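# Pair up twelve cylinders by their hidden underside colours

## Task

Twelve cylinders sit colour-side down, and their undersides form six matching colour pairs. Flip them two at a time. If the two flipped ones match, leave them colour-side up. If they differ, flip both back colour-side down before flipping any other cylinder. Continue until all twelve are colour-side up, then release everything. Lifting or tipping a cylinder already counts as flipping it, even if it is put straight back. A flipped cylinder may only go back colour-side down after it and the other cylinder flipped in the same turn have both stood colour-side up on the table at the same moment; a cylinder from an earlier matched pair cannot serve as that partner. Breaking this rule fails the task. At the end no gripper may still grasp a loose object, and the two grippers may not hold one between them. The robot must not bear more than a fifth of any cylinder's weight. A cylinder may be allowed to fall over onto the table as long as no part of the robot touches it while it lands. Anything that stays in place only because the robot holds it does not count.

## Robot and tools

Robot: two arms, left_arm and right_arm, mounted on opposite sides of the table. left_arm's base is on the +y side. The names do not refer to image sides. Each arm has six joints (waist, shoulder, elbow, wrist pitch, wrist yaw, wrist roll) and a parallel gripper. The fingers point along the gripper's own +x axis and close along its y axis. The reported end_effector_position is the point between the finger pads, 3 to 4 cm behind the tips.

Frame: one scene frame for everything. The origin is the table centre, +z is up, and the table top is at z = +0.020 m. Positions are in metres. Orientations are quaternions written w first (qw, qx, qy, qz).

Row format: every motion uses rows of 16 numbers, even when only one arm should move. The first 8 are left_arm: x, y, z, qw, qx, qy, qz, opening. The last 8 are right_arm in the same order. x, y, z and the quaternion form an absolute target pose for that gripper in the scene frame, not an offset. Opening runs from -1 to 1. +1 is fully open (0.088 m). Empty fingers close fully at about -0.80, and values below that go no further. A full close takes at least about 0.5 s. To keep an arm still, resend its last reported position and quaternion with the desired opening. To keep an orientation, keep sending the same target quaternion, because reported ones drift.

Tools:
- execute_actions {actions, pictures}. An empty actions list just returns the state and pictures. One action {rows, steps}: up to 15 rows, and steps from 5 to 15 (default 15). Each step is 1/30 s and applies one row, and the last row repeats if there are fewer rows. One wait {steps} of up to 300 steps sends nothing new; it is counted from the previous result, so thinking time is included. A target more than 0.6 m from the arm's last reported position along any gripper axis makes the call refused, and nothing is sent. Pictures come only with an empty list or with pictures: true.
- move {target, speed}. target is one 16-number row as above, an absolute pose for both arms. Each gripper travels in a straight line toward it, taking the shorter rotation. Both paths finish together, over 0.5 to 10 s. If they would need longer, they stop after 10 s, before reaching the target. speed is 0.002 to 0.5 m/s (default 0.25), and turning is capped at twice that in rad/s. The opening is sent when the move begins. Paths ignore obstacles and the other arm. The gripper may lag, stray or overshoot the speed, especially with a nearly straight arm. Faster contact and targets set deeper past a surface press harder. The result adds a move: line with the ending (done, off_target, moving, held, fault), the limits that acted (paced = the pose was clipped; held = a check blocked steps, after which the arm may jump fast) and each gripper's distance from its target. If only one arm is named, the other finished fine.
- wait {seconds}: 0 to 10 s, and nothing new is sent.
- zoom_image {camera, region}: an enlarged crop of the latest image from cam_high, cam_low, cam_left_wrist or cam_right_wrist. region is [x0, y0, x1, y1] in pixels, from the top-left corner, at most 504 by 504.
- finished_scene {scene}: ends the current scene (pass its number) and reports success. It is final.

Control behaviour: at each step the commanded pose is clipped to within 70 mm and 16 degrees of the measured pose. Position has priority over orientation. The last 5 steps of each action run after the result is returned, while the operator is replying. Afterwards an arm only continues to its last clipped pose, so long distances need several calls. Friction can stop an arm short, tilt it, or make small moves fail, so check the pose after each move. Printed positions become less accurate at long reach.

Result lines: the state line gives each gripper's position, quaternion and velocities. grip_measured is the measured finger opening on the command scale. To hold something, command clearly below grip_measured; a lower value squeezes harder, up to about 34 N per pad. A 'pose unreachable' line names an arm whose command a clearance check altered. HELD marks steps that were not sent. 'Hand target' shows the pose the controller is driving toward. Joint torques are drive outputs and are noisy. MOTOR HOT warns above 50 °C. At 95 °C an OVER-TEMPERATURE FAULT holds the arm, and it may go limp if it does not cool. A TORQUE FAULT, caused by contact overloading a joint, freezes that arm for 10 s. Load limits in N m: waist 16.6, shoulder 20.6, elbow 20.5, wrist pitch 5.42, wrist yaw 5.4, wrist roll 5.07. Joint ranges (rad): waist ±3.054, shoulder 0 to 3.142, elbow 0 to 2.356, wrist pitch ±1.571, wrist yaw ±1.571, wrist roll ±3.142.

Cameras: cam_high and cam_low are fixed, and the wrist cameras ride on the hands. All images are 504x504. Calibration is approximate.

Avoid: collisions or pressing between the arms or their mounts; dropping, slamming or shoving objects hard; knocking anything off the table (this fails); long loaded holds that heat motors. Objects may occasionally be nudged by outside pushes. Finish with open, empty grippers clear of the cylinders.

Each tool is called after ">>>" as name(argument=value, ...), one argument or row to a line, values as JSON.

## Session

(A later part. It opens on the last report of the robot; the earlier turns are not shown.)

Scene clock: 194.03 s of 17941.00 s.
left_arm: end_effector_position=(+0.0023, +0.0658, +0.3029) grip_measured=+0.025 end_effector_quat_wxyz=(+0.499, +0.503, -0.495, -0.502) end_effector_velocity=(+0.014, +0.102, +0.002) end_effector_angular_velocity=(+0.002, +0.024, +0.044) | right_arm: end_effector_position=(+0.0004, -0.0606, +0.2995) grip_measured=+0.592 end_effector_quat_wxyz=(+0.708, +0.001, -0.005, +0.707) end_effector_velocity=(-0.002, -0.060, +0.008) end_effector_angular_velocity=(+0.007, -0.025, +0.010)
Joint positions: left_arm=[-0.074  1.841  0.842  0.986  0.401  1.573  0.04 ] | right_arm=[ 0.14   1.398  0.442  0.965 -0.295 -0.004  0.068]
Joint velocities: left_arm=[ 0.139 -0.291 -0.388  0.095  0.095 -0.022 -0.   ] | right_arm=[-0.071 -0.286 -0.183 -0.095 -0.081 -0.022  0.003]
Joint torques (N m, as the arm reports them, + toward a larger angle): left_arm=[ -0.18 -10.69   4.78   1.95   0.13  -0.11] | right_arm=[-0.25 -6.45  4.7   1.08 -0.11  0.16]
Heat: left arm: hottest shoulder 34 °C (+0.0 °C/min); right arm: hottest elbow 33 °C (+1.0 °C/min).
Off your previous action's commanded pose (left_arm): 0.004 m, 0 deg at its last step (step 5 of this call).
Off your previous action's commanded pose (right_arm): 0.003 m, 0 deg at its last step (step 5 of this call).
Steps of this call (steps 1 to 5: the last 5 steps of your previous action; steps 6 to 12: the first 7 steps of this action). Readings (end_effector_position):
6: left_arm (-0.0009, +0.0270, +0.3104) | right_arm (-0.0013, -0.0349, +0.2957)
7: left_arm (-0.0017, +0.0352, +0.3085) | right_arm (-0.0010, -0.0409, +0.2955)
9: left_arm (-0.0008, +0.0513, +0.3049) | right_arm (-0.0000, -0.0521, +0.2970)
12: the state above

>>> move(
  target=[-0.27,0.135,0.155,0.5,0.5,0.5,-0.5,-0.4,-0.043,-0.196,0.135,0.5,-0.5,0.5,0.5,0.5],
  speed=0.5,
)

>>> move(
  target=[-0.27,0.135,0.069,0.5,0.5,0.5,-0.5,-0.4,-0.043,-0.196,0.073,0.5,-0.5,0.5,0.5,0.5],
  speed=0.15,
)

>>> execute_actions(
  actions=[
    {"rows":[[-0.27,0.135,0.071,0.5,0.5,0.5,-0.5,0.5,-0.043,-0.196,0.075,0.5,-0.5,0.5,0.5,-0.4]],"steps":13},
  ],
)

>>> execute_actions(
  actions=[
    {"rows":[[-0.27,0.135,0.1,0.5,0.5,0.5,-0.5,0.5,-0.043,-0.196,0.1,0.5,-0.5,0.5,0.5,-0.4],[-0.27,0.135,0.1,0.5,0.5,0.5,-0.5,0.5,-0.043,-0.196,0.1,0.5,-0.5,0.5,0.5,-0.4],[-0.27,0.135,0.16,0.5,0.5,0.5,-0.5,0.5,-0.043,-0.196,0.18,0.5,-0.5,0.5,0.5,-0.4]],"steps":15},
  ],
)

>>> move(
  target=[0,0.12,0.308,0.5,0.5,-0.5,-0.5,0.6,0,-0.03,0.297,0.707,0,0,0.707,-0.4],
  speed=0.5,
)

>>> move(
  target=[0,0.02,0.308,0.5,0.5,-0.5,-0.5,0.6,0,-0.03,0.297,0.707,0,0,0.707,-0.4],
  speed=0.2,
)

>>> execute_actions(
  actions=[
    {"rows":[[0,0.02,0.308,0.5,0.5,-0.5,-0.5,-0.4,0,-0.03,0.297,0.707,0,0,0.707,-0.4]],"steps":15},
  ],
)

>>> execute_actions(
  actions=[
    {"rows":[[0,0.02,0.308,0.5,0.5,-0.5,-0.5,-0.4,0,-0.03,0.297,0.707,0,0,0.707,0.6]],"steps":10},
  ],
)

>>> execute_actions(
  actions=[
    {"rows":[[0,0.08,0.308,0.5,0.5,-0.5,-0.5,-0.4,0,-0.07,0.297,0.707,0,0,0.707,0.6]],"steps":12},
  ],
)

>>> move(
  target=[-0.185,0.24,0.155,0.5,0.5,0.5,-0.5,-0.4,-0.169,-0.144,0.135,0.5,-0.5,0.5,0.5,0.5],
  speed=0.5,
)

Scene clock: 197.70 s of 17941.00 s.
left_arm: end_effector_position=(-0.2697, +0.1353, +0.1567) grip_measured=+0.020 end_effector_quat_wxyz=(+0.501, +0.494, +0.502, -0.503) end_effector_velocity=(+0.001, +0.002, +0.000) end_effector_angular_velocity=(+0.014, -0.012, +0.020) | right_arm: end_effector_position=(-0.0427, -0.1991, +0.1366) grip_measured=+0.500 end_effector_quat_wxyz=(+0.496, -0.501, +0.497, +0.506) end_effector_velocity=(-0.001, -0.006, -0.002) end_effector_angular_velocity=(-0.031, +0.011, +0.005)
Joint positions: left_arm=[-0.81   2.184  1.68  -1.057  0.007 -0.336  0.04 ] | right_arm=[ 0.325  1.529  0.829 -0.867 -0.006 -0.124  0.064]
Joint velocities: left_arm=[-0.002  0.007  0.012 -0.022 -0.007 -0.022  0.   ] | right_arm=[-0.002  0.007 -0.002 -0.022 -0.007 -0.007 -0.   ]
Joint torques (N m, as the arm reports them, + toward a larger angle): left_arm=[-0.01 -9.12  6.78  0.13  0.13 -0.09] | right_arm=[ 0.23 -5.06  6.56 -0.08  0.01  0.18]
Heat: left arm: hottest shoulder 35 °C (+2.0 °C/min); right arm: hottest elbow 33 °C (+1.0 °C/min).
Hand target (left_arm): -0.271, +0.134, +0.153; +0.499, +0.495, +0.505, -0.500
Hand target (right_arm): -0.043, -0.198, +0.136; +0.496, -0.502, +0.498, +0.503
Off your previous action's commanded pose (left_arm): 0.007 m, 0 deg at its last step (step 5 of this call).
Off your previous action's commanded pose (right_arm): 0.005 m, 0 deg at its last step (step 5 of this call).
Off the commanded pose (left_arm): 0.002 m, 1 deg.
Off the commanded pose (right_arm): 0.004 m, 1 deg.
Kept back: nothing.
move: done
camera_calibration (this result's frames):
cam_left_wrist: T_world_to_cam=[[-0.999724, -0.00498104, -0.0229635, -0.252791], [-0.0113579, 0.95796, 0.286676, -0.144796], [0.0205702, 0.286858, -0.957752, 0.189717], [0, 0, 0, 1]] pos_world=[-0.258268, 0.083028, 0.217407]
cam_right_wrist: T_world_to_cam=[[0.99716, 0.0712527, 0.0243828, 0.0597768], [0.0605918, -0.951346, 0.302107, -0.195035], [0.0447224, -0.299772, -0.952962, 0.152326], [0, 0, 0, 1]] pos_world=[-0.0546019, -0.144142, 0.202625]

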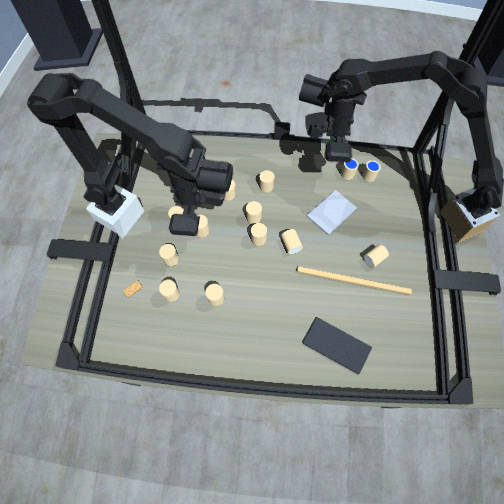

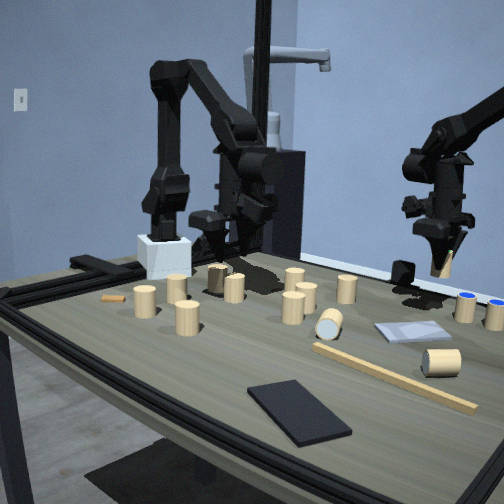

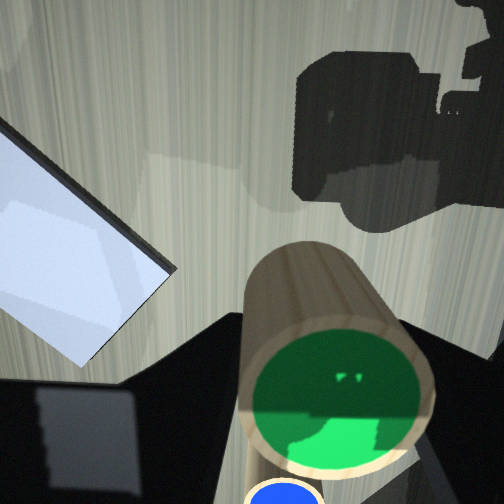

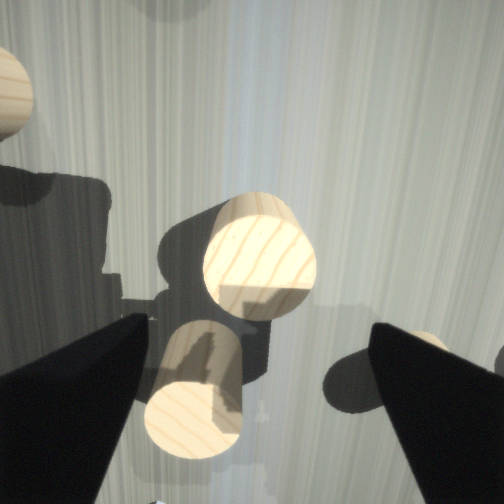

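Scene clock: 198.77 s of 17941.00 s.
left_arm: end_effector_position=(-0.2709, +0.1300, +0.0798) grip_measured=+0.019 end_effector_quat_wxyz=(+0.504, +0.490, +0.499, -0.507) end_effector_velocity=(-0.003, +0.004, +0.001) end_effector_angular_velocity=(+0.009, +0.005, -0.000) | right_arm: end_effector_position=(-0.0424, -0.1931, +0.0774) grip_measured=+0.500 end_effector_quat_wxyz=(+0.503, -0.497, +0.496, +0.505) end_effector_velocity=(-0.000, +0.000, -0.004) end_effector_angular_velocity=(+0.003, +0.007, -0.010)
Joint positions: left_arm=[-0.81   2.306  1.559 -0.799  0.003 -0.337  0.04 ] | right_arm=[ 0.329  1.691  0.715 -0.579 -0.003 -0.11   0.064]
Joint velocities: left_arm=[-0.007 -0.007 -0.007 -0.007  0.007 -0.007 -0.   ] | right_arm=[-0.002  0.012 -0.007  0.022 -0.007  0.007 -0.   ]
Joint torques (N m, as the arm reports them, + toward a larger angle): left_arm=[-0.27 -9.09  3.93  0.71 -0.17  0.03] | right_arm=[ 0.29 -5.48  3.28  0.33  0.02  0.18]
Heat: left arm: hottest shoulder 35 °C (+2.0 °C/min); right arm: hottest elbow 33 °C (+1.0 °C/min).
Hand target (left_arm): -0.270, +0.135, +0.069; +0.500, +0.500, +0.500, -0.500
Hand target (right_arm): -0.043, -0.197, +0.073; +0.500, -0.500, +0.500, +0.500
Off the commanded pose (left_arm): 0.012 m, 1 deg.
Off the commanded pose (right_arm): 0.005 m, 1 deg.
Kept back: nothing.
move: off_target (left_arm)
camera_calibration (this result's frames):
cam_left_wrist: T_world_to_cam=[[-0.999749, -0.00577191, -0.0216458, -0.255798], [-0.0114443, 0.962231, 0.271995, -0.117121], [0.0192583, 0.272175, -0.962055, 0.119511], [0, 0, 0, 1]] pos_world=[-0.259376, 0.0786926, 0.141296]
cam_right_wrist: T_world_to_cam=[[0.997722, 0.0606729, 0.0294798, 0.0581107], [0.0494251, -0.954946, 0.292635, -0.17184], [0.0459066, -0.290511, -0.95577, 0.0997576], [0, 0, 0, 1]] pos_world=[-0.0540646, -0.138643, 0.143919]

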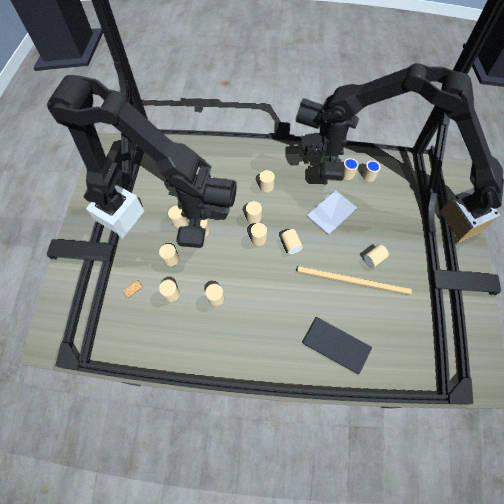

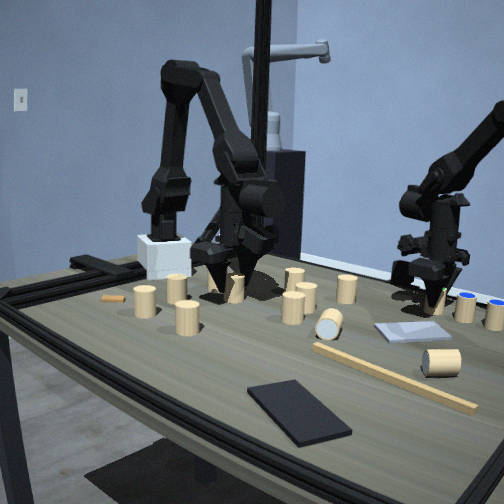

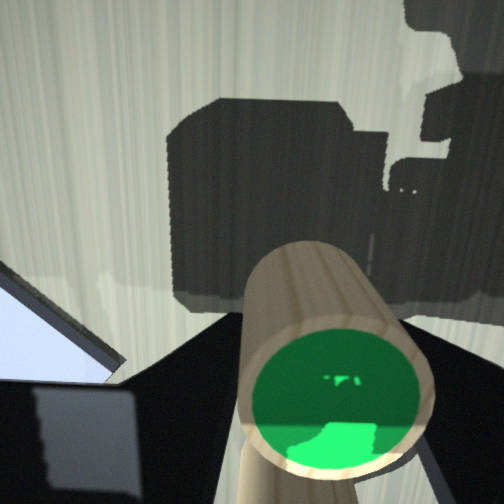

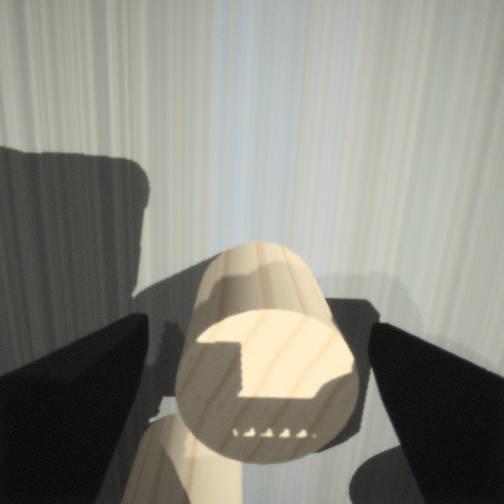

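Scene clock: 199.03 s of 17941.00 s.
left_arm: end_effector_position=(-0.2707, +0.1302, +0.0792) grip_measured=+0.413 end_effector_quat_wxyz=(+0.504, +0.491, +0.498, -0.507) end_effector_velocity=(-0.002, +0.007, -0.002) end_effector_angular_velocity=(+0.028, -0.001, +0.014) | right_arm: end_effector_position=(-0.0424, -0.1931, +0.0774) grip_measured=+0.023 end_effector_quat_wxyz=(+0.503, -0.497, +0.496, +0.505) end_effector_velocity=(-0.001, -0.002, +0.001) end_effector_angular_velocity=(-0.002, +0.007, +0.005)
Joint positions: left_arm=[-0.81   2.307  1.559 -0.799  0.003 -0.336  0.059] | right_arm=[ 0.329  1.691  0.715 -0.579 -0.003 -0.11   0.04 ]
Joint velocities: left_arm=[-0.007  0.002 -0.002 -0.022  0.007 -0.022  0.03 ] | right_arm=[-0.002 -0.007 -0.002 -0.007 -0.007 -0.007 -0.   ]
Joint torques (N m, as the arm reports them, + toward a larger angle): left_arm=[-0.17 -9.7   4.22  0.36 -0.15  0.04] | right_arm=[ 0.26 -5.69  4.06 -0.06  0.02  0.17]
Heat: left arm: hottest shoulder 35 °C (+2.0 °C/min); right arm: hottest elbow 33 °C (+1.0 °C/min).
Steps of this call (steps 1 to 8: the first 8 steps of this action). Readings (end_effector_position):
1: left_arm (-0.2709, +0.1300, +0.0798) | right_arm (-0.0424, -0.1930, +0.0774)
2: left_arm (-0.2709, +0.1300, +0.0798) | right_arm (-0.0424, -0.1930, +0.0774)
4: left_arm (-0.2708, +0.1300, +0.0798) | right_arm (-0.0424, -0.1930, +0.0774)
8: the state above

Scene clock: 199.53 s of 17941.00 s.
left_arm: end_effector_position=(-0.2694, +0.1340, +0.1493) grip_measured=+0.499 end_effector_quat_wxyz=(+0.502, +0.496, +0.501, -0.502) end_effector_velocity=(-0.012, -0.037, +0.178) end_effector_angular_velocity=(-0.217, +0.052, +0.000) | right_arm: end_effector_position=(-0.0422, -0.1917, +0.1613) grip_measured=+0.023 end_effector_quat_wxyz=(+0.504, -0.496, +0.495, +0.505) end_effector_velocity=(-0.001, -0.004, +0.175) end_effector_angular_velocity=(-0.011, +0.008, +0.005)
Joint positions: left_arm=[-0.81   2.198  1.674 -1.038  0.003 -0.337  0.063] | right_arm=[ 0.329  1.504  0.912 -0.96  -0.003 -0.11   0.04 ]
Joint velocities: left_arm=[-0.007 -0.237  0.344 -0.359 -0.022 -0.007  0.   ] | right_arm=[-0.002 -0.256  0.501 -0.769 -0.007 -0.007  0.   ]
Joint torques (N m, as the arm reports them, + toward a larger angle): left_arm=[ -0.19 -10.46   4.87   0.03  -0.12   0.06] | right_arm=[ 0.25 -5.8   5.39 -0.27  0.    0.17]
Heat: left arm: hottest shoulder 35 °C (+2.0 °C/min); right arm: hottest elbow 33 °C (+1.0 °C/min).
Off your previous action's commanded pose (left_arm): 0.010 m, 1 deg at its last step (step 5 of this call).
Off your previous action's commanded pose (right_arm): 0.004 m, 1 deg at its last step (step 5 of this call).
Steps of this call (steps 1 to 5: the last 5 steps of your previous action; steps 6 to 15: the first 10 steps of this action). Readings (end_effector_position):
6: left_arm (-0.2701, +0.1321, +0.0795) | right_arm (-0.0426, -0.1950, +0.0793)
7: left_arm (-0.2689, +0.1355, +0.0805) | right_arm (-0.0429, -0.1983, +0.0817)
9: left_arm (-0.2658, +0.1445, +0.0933) | right_arm (-0.0436, -0.2047, +0.0983)
13: left_arm (-0.2679, +0.1385, +0.1336) | right_arm (-0.0425, -0.1940, +0.1457)
15: the state above

Scene clock: 202.80 s of 17941.00 s.
left_arm: end_effector_position=(-0.0007, +0.1234, +0.3104) grip_measured=+0.600 end_effector_quat_wxyz=(+0.496, +0.500, -0.504, -0.500) end_effector_velocity=(+0.000, -0.000, -0.004) end_effector_angular_velocity=(+0.006, -0.004, -0.005) | right_arm: end_effector_position=(-0.0005, -0.0280, +0.3012) grip_measured=+0.023 end_effector_quat_wxyz=(+0.711, -0.000, -0.008, +0.703) end_effector_velocity=(-0.000, +0.000, -0.002) end_effector_angular_velocity=(-0.002, +0.008, +0.005)
Joint positions: left_arm=[0.001 1.652 0.633 1.019 0.487 1.579 0.068] | right_arm=[ 0.184  1.524  0.555  0.981 -0.241 -0.01   0.04 ]
Joint velocities: left_arm=[ 0.002  0.012 -0.002  0.007  0.007  0.007 -0.   ] | right_arm=[-0.002  0.007 -0.002  0.007 -0.007  0.007 -0.   ]
Joint torques (N m, as the arm reports them, + toward a larger angle): left_arm=[ 0.25 -5.45  6.6   1.75  0.16  0.02] | right_arm=[-0.27 -5.89  4.97  1.64 -0.12  0.18]
Heat: left arm: hottest shoulder 35 °C (+2.0 °C/min); right arm: hottest elbow 33 °C (+0.0 °C/min).
Hand target (left_arm): +0.001, +0.121, +0.310; +0.495, +0.500, -0.506, -0.499
Hand target (right_arm): -0.000, -0.029, +0.295; +0.711, -0.001, -0.002, +0.703
Off your previous action's commanded pose (left_arm): 0.003 m, 0 deg at its last step (step 5 of this call).
Off your previous action's commanded pose (right_arm): 0.008 m, 0 deg at its last step (step 5 of this call).
Off the commanded pose (left_arm): 0.004 m, 1 deg.
Off the commanded pose (right_arm): 0.005 m, 1 deg.
Kept back: nothing.
move: done
camera_calibration (this result's frames):
cam_left_wrist: T_world_to_cam=[[0.00834353, -0.0331745, -0.999415, 0.326896], [0.957987, 0.286808, -0.00152261, -0.00147938], [0.286691, -0.957413, 0.0341737, 0.180701], [0, 0, 0, 1]] pos_world=[-0.0531156, 0.184274, 0.320527]
cam_right_wrist: T_world_to_cam=[[0.996663, -0.0413962, 0.0703481, -0.0154964], [0.0549731, -0.296654, -0.953402, 0.312007], [0.0603362, 0.954087, -0.293388, 0.194966], [0, 0, 0, 1]] pos_world=[-0.0134708, -0.0940978, 0.355759]

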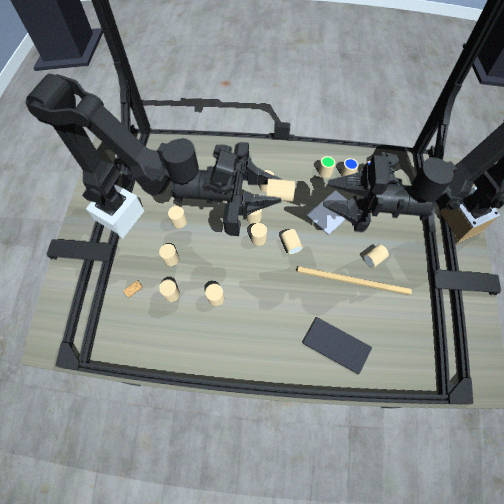

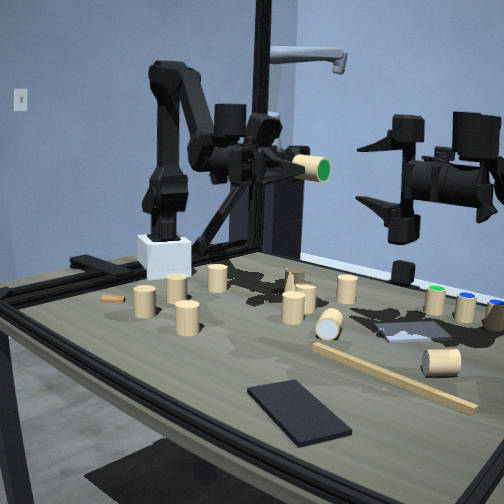

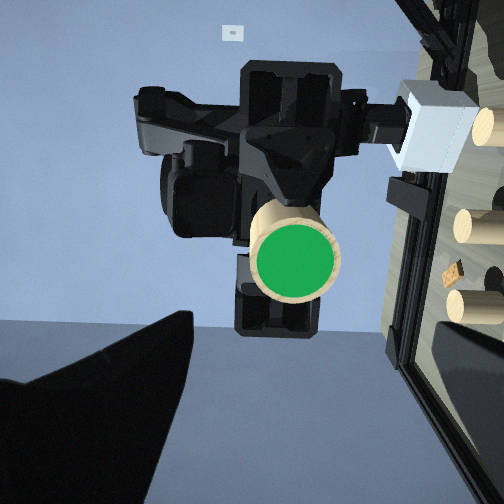

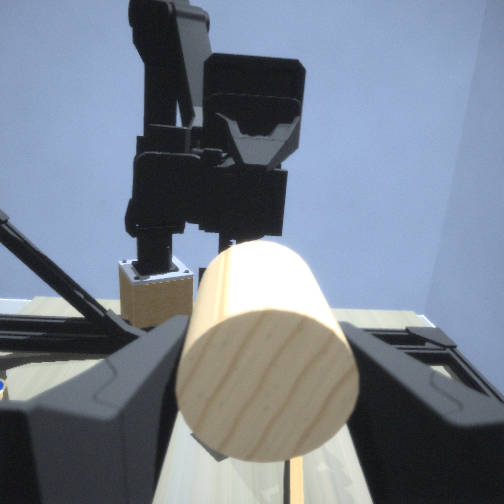

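Scene clock: 203.90 s of 17941.00 s.
left_arm: end_effector_position=(-0.0003, +0.0238, +0.3115) grip_measured=+0.600 end_effector_quat_wxyz=(+0.501, +0.499, -0.503, -0.497) end_effector_velocity=(+0.001, -0.003, -0.000) end_effector_angular_velocity=(+0.002, +0.023, +0.005) | right_arm: end_effector_position=(-0.0004, -0.0284, +0.3009) grip_measured=+0.023 end_effector_quat_wxyz=(+0.707, +0.001, -0.006, +0.707) end_effector_velocity=(-0.002, -0.000, -0.002) end_effector_angular_velocity=(-0.007, -0.006, +0.010)
Joint positions: left_arm=[-0.123  1.947  1.019  0.935  0.357  1.573  0.068] | right_arm=[ 0.177  1.524  0.555  0.98  -0.259 -0.005  0.04 ]
Joint velocities: left_arm=[-0.002  0.007  0.012 -0.007 -0.007 -0.022 -0.   ] | right_arm=[ 0.002 -0.002 -0.002 -0.007 -0.007 -0.007 -0.   ]
Joint torques (N m, as the arm reports them, + toward a larger angle): left_arm=[-0.35 -8.13  6.63  1.44 -0.18 -0.08] | right_arm=[-0.32 -6.9   4.94  1.26 -0.13  0.2 ]
Heat: left arm: hottest shoulder 35 °C (+2.0 °C/min); right arm: hottest elbow 33 °C (+0.0 °C/min).
Hand target (left_arm): -0.000, +0.020, +0.308; +0.500, +0.500, -0.500, -0.500
Hand target (right_arm): -0.000, -0.030, +0.297; +0.707, +0.000, -0.000, +0.707
Off the commanded pose (left_arm): 0.005 m, 0 deg.
Off the commanded pose (right_arm): 0.004 m, 1 deg.
Kept back: nothing.
move: done
camera_calibration (this result's frames):
cam_left_wrist: T_world_to_cam=[[0.00477937, -0.0402509, -0.999178, 0.324782], [0.955873, 0.293692, -0.00725885, 0.0283825], [0.293742, -0.955052, 0.0398784, 0.0833238], [0, 0, 0, 1]] pos_world=[-0.0531581, 0.0843157, 0.321398]
cam_right_wrist: T_world_to_cam=[[0.997354, -0.0302444, 0.0661116, -0.0139918], [0.0541809, -0.297131, -0.953298, 0.311585], [0.0484757, 0.954358, -0.294706, 0.195711], [0, 0, 0, 1]] pos_world=[-0.0124144, -0.0946202, 0.355636]

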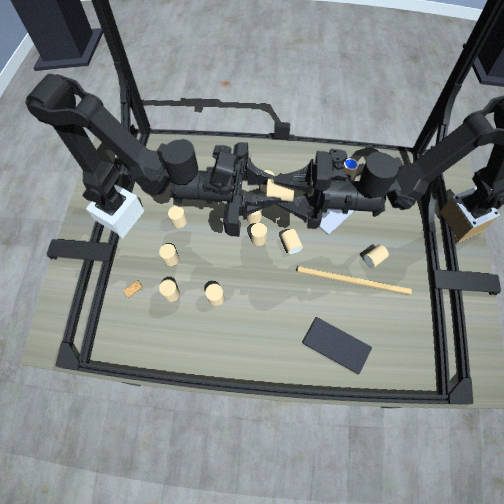

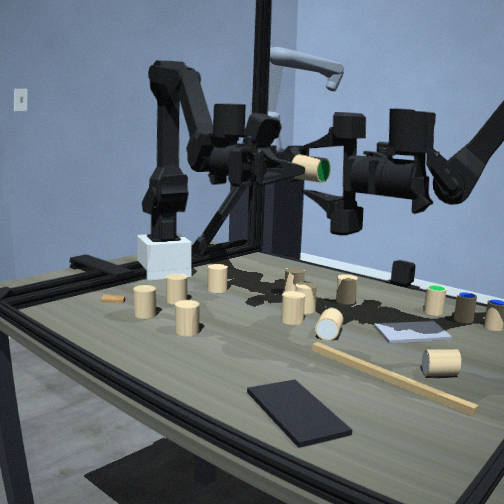

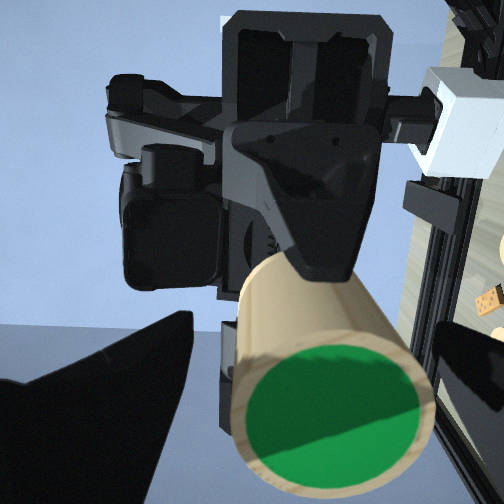

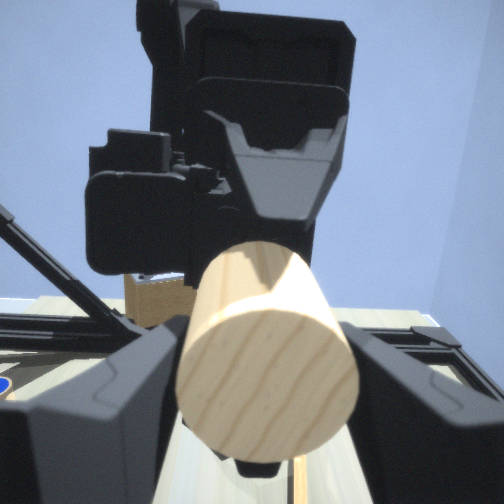

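Scene clock: 204.23 s of 17941.00 s.
left_arm: end_effector_position=(-0.0003, +0.0232, +0.3122) grip_measured=+0.023 end_effector_quat_wxyz=(+0.501, +0.499, -0.503, -0.497) end_effector_velocity=(+0.002, +0.001, -0.002) end_effector_angular_velocity=(+0.016, +0.013, +0.010) | right_arm: end_effector_position=(-0.0004, -0.0286, +0.3002) grip_measured=+0.023 end_effector_quat_wxyz=(+0.707, +0.001, -0.005, +0.707) end_effector_velocity=(-0.004, -0.000, +0.002) end_effector_angular_velocity=(+0.007, -0.009, +0.024)
Joint positions: left_arm=[-0.123  1.947  1.022  0.933  0.357  1.572  0.04 ] | right_arm=[ 0.177  1.524  0.554  0.978 -0.26  -0.004  0.04 ]
Joint velocities: left_arm=[ 0.002 -0.007 -0.002 -0.022 -0.007 -0.007 -0.   ] | right_arm=[ 0.002 -0.002 -0.002  0.007 -0.022 -0.007 -0.   ]
Joint torques (N m, as the arm reports them, + toward a larger angle): left_arm=[-0.17 -8.02  6.75  1.51 -0.13 -0.04] | right_arm=[-0.27 -6.89  5.06  1.32 -0.12  0.14]
Heat: left arm: hottest shoulder 35 °C (+2.0 °C/min); right arm: hottest elbow 33 °C (+0.0 °C/min).
Steps of this call (steps 1 to 10: the first 10 steps of this action). Readings (end_effector_position):
1: left_arm (-0.0005, +0.0237, +0.3115) | right_arm (-0.0004, -0.0284, +0.3009)
2: left_arm (-0.0005, +0.0236, +0.3114) | right_arm (-0.0004, -0.0284, +0.3009)
4: left_arm (-0.0004, +0.0235, +0.3116) | right_arm (-0.0004, -0.0284, +0.3009)
8: left_arm (-0.0003, +0.0232, +0.3122) | right_arm (-0.0004, -0.0286, +0.3002)
10: the state above

Scene clock: 204.57 s of 17941.00 s.
left_arm: end_effector_position=(-0.0003, +0.0231, +0.3115) grip_measured=+0.022 end_effector_quat_wxyz=(+0.500, +0.499, -0.502, -0.498) end_effector_velocity=(-0.002, -0.002, -0.017) end_effector_angular_velocity=(+0.044, +0.023, -0.010) | right_arm: end_effector_position=(-0.0004, -0.0286, +0.3002) grip_measured=+0.189 end_effector_quat_wxyz=(+0.707, +0.001, -0.005, +0.707) end_effector_velocity=(-0.000, -0.001, +0.003) end_effector_angular_velocity=(+0.012, -0.025, +0.005)
Joint positions: left_arm=[-0.123  1.948  1.022  0.931  0.357  1.572  0.04 ] | right_arm=[ 0.177  1.524  0.554  0.978 -0.26  -0.004  0.048]
Joint velocities: left_arm=[-0.002  0.022 -0.002 -0.022  0.007 -0.007 -0.   ] | right_arm=[-0.002 -0.007 -0.002  0.007 -0.007 -0.022  0.161]
Joint torques (N m, as the arm reports them, + toward a larger angle): left_arm=[-0.18 -8.4   6.61  1.66 -0.06 -0.05] | right_arm=[-0.29 -6.9   5.08  1.34 -0.09  0.14]
Heat: left arm: hottest shoulder 35 °C (+2.0 °C/min); right arm: hottest elbow 33 °C (+0.0 °C/min).
Off your previous action's commanded pose (left_arm): 0.005 m, 0 deg at its last step (step 5 of this call).
Off your previous action's commanded pose (right_arm): 0.003 m, 1 deg at its last step (step 5 of this call).
Steps of this call (steps 1 to 5: the last 5 steps of your previous action; steps 6 to 10: the first 5 steps of this action). Readings (end_effector_position):
6: left_arm (-0.0003, +0.0232, +0.3122) | right_arm (-0.0004, -0.0286, +0.3002)
7: left_arm (-0.0003, +0.0232, +0.3122) | right_arm (-0.0004, -0.0286, +0.3002)
9: left_arm (-0.0003, +0.0232, +0.3119) | right_arm (-0.0004, -0.0286, +0.3002)
10: the state above

Scene clock: 204.97 s of 17941.00 s.
left_arm: end_effector_position=(+0.0025, +0.0660, +0.3030) grip_measured=+0.022 end_effector_quat_wxyz=(+0.499, +0.503, -0.495, -0.502) end_effector_velocity=(+0.013, +0.101, +0.002) end_effector_angular_velocity=(+0.002, +0.010, +0.029) | right_arm: end_effector_position=(+0.0004, -0.0605, +0.2989) grip_measured=+0.592 end_effector_quat_wxyz=(+0.708, +0.000, -0.005, +0.707) end_effector_velocity=(-0.005, -0.060, +0.012) end_effector_angular_velocity=(+0.016, -0.013, +0.034)
Joint positions: left_arm=[-0.074  1.84   0.842  0.986  0.401  1.572  0.04 ] | right_arm=[ 0.14   1.399  0.442  0.964 -0.295 -0.004  0.068]
Joint velocities: left_arm=[ 0.139 -0.286 -0.383  0.095  0.11  -0.007 -0.   ] | right_arm=[-0.076 -0.291 -0.178 -0.095 -0.11  -0.007  0.003]
Joint torques (N m, as the arm reports them, + toward a larger angle): left_arm=[ -0.7  -10.7    4.81   1.99   0.26  -0.04] | right_arm=[-0.3  -6.48  4.86  1.13 -0.12  0.17]
Heat: left arm: hottest shoulder 35 °C (+2.0 °C/min); right arm: hottest elbow 33 °C (+0.0 °C/min).
Off your previous action's commanded pose (left_arm): 0.004 m, 0 deg at its last step (step 5 of this call).
Off your previous action's commanded pose (right_arm): 0.003 m, 1 deg at its last step (step 5 of this call).
Steps of this call (steps 1 to 5: the last 5 steps of your previous action; steps 6 to 12: the first 7 steps of this action). Readings (end_effector_position):
6: left_arm (-0.0011, +0.0274, +0.3101) | right_arm (-0.0009, -0.0326, +0.2998)
7: left_arm (-0.0019, +0.0355, +0.3081) | right_arm (-0.0006, -0.0394, +0.2986)
9: left_arm (-0.0008, +0.0516, +0.3049) | right_arm (-0.0000, -0.0515, +0.2976)
12: the state above

Scene clock: 208.10 s of 17941.00 s.
left_arm: end_effector_position=(-0.1844, +0.2406, +0.1539) grip_measured=+0.020 end_effector_quat_wxyz=(+0.500, +0.496, +0.502, -0.501) end_effector_velocity=(+0.001, +0.001, -0.001) end_effector_angular_velocity=(+0.011, -0.009, +0.020) | right_arm: end_effector_position=(-0.1663, -0.1462, +0.1377) grip_measured=+0.500 end_effector_quat_wxyz=(+0.499, -0.501, +0.494, +0.506) end_effector_velocity=(-0.002, -0.006, -0.003) end_effector_angular_velocity=(-0.037, +0.010, +0.010)
Joint positions: left_arm=[-0.652  1.75   1.049 -0.865  0.006 -0.179  0.04 ] | right_arm=[ 0.768  1.772  1.1   -0.889  0.004  0.319  0.064]
Joint velocities: left_arm=[-0.002  0.007  0.002 -0.007 -0.007 -0.022  0.   ] | right_arm=[ 0.002  0.012  0.002 -0.022 -0.022 -0.007 -0.   ]
Joint torques (N m, as the arm reports them, + toward a larger angle): left_arm=[-0.2  -6.    6.02  0.19 -0.03 -0.09] | right_arm=[ 0.28 -6.93  6.68 -0.07 -0.11  0.21]
Heat: left arm: hottest shoulder 35 °C (+2.0 °C/min); right arm: hottest elbow 33 °C (+0.0 °C/min).
Hand target (left_arm): -0.186, +0.239, +0.153; +0.499, +0.495, +0.505, -0.500
Hand target (right_arm): -0.168, -0.145, +0.136; +0.498, -0.502, +0.497, +0.503
Off your previous action's commanded pose (left_arm): 0.007 m, 0 deg at its last step (step 5 of this call).
Off your previous action's commanded pose (right_arm): 0.005 m, 1 deg at its last step (step 5 of this call).
Off the commanded pose (left_arm): 0.001 m, 1 deg.
Off the commanded pose (right_arm): 0.004 m, 1 deg.
Kept back: nothing.
move: done
camera_calibration (this result's frames):
cam_left_wrist: T_world_to_cam=[[-0.999643, -0.00564963, -0.026096, -0.166364], [-0.0129988, 0.956689, 0.290821, -0.244538], [0.0233227, 0.291057, -0.956421, 0.154348], [0, 0, 0, 1]] pos_world=[-0.173084, 0.188082, 0.214397]
cam_right_wrist: T_world_to_cam=[[0.996952, 0.0714301, 0.0313787, 0.178259], [0.0589014, -0.952851, 0.297666, -0.137361], [0.0511615, -0.29491, -0.954154, 0.176694], [0, 0, 0, 1]] pos_world=[-0.178665, -0.0915092, 0.203888]

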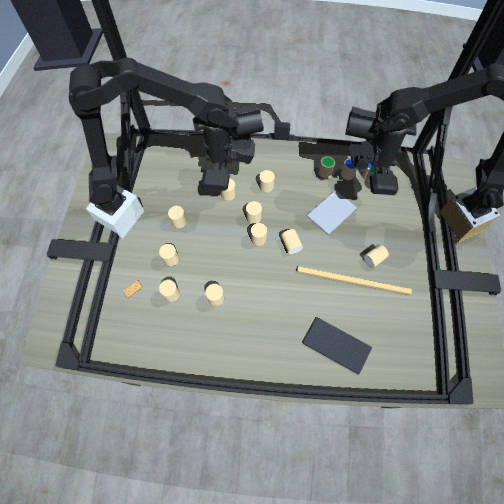

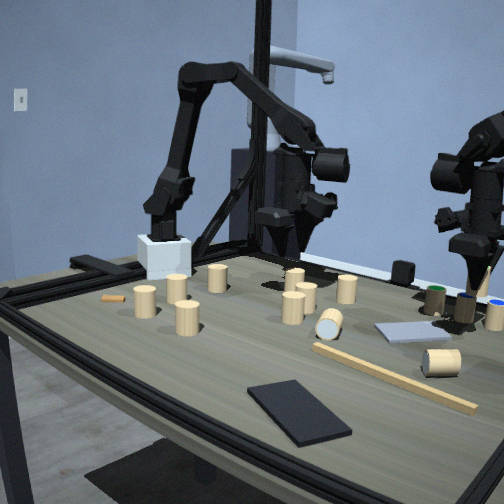

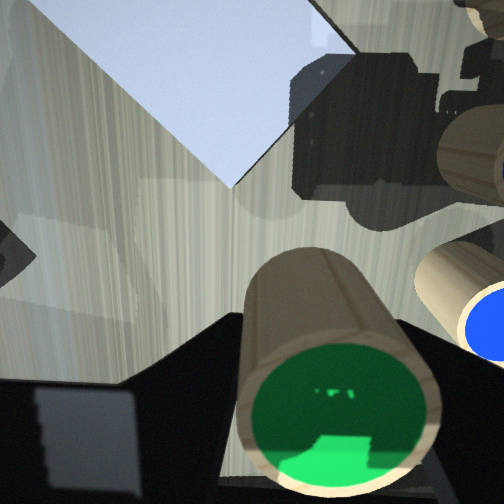

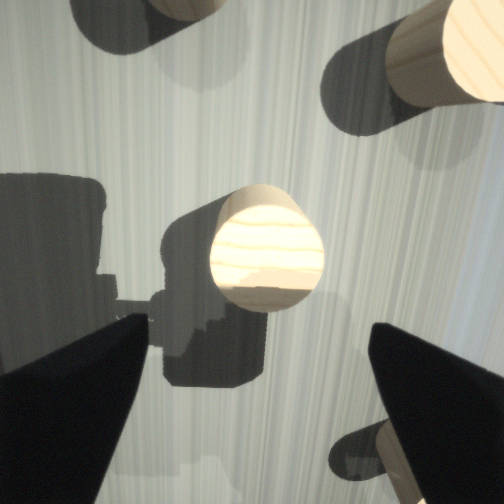

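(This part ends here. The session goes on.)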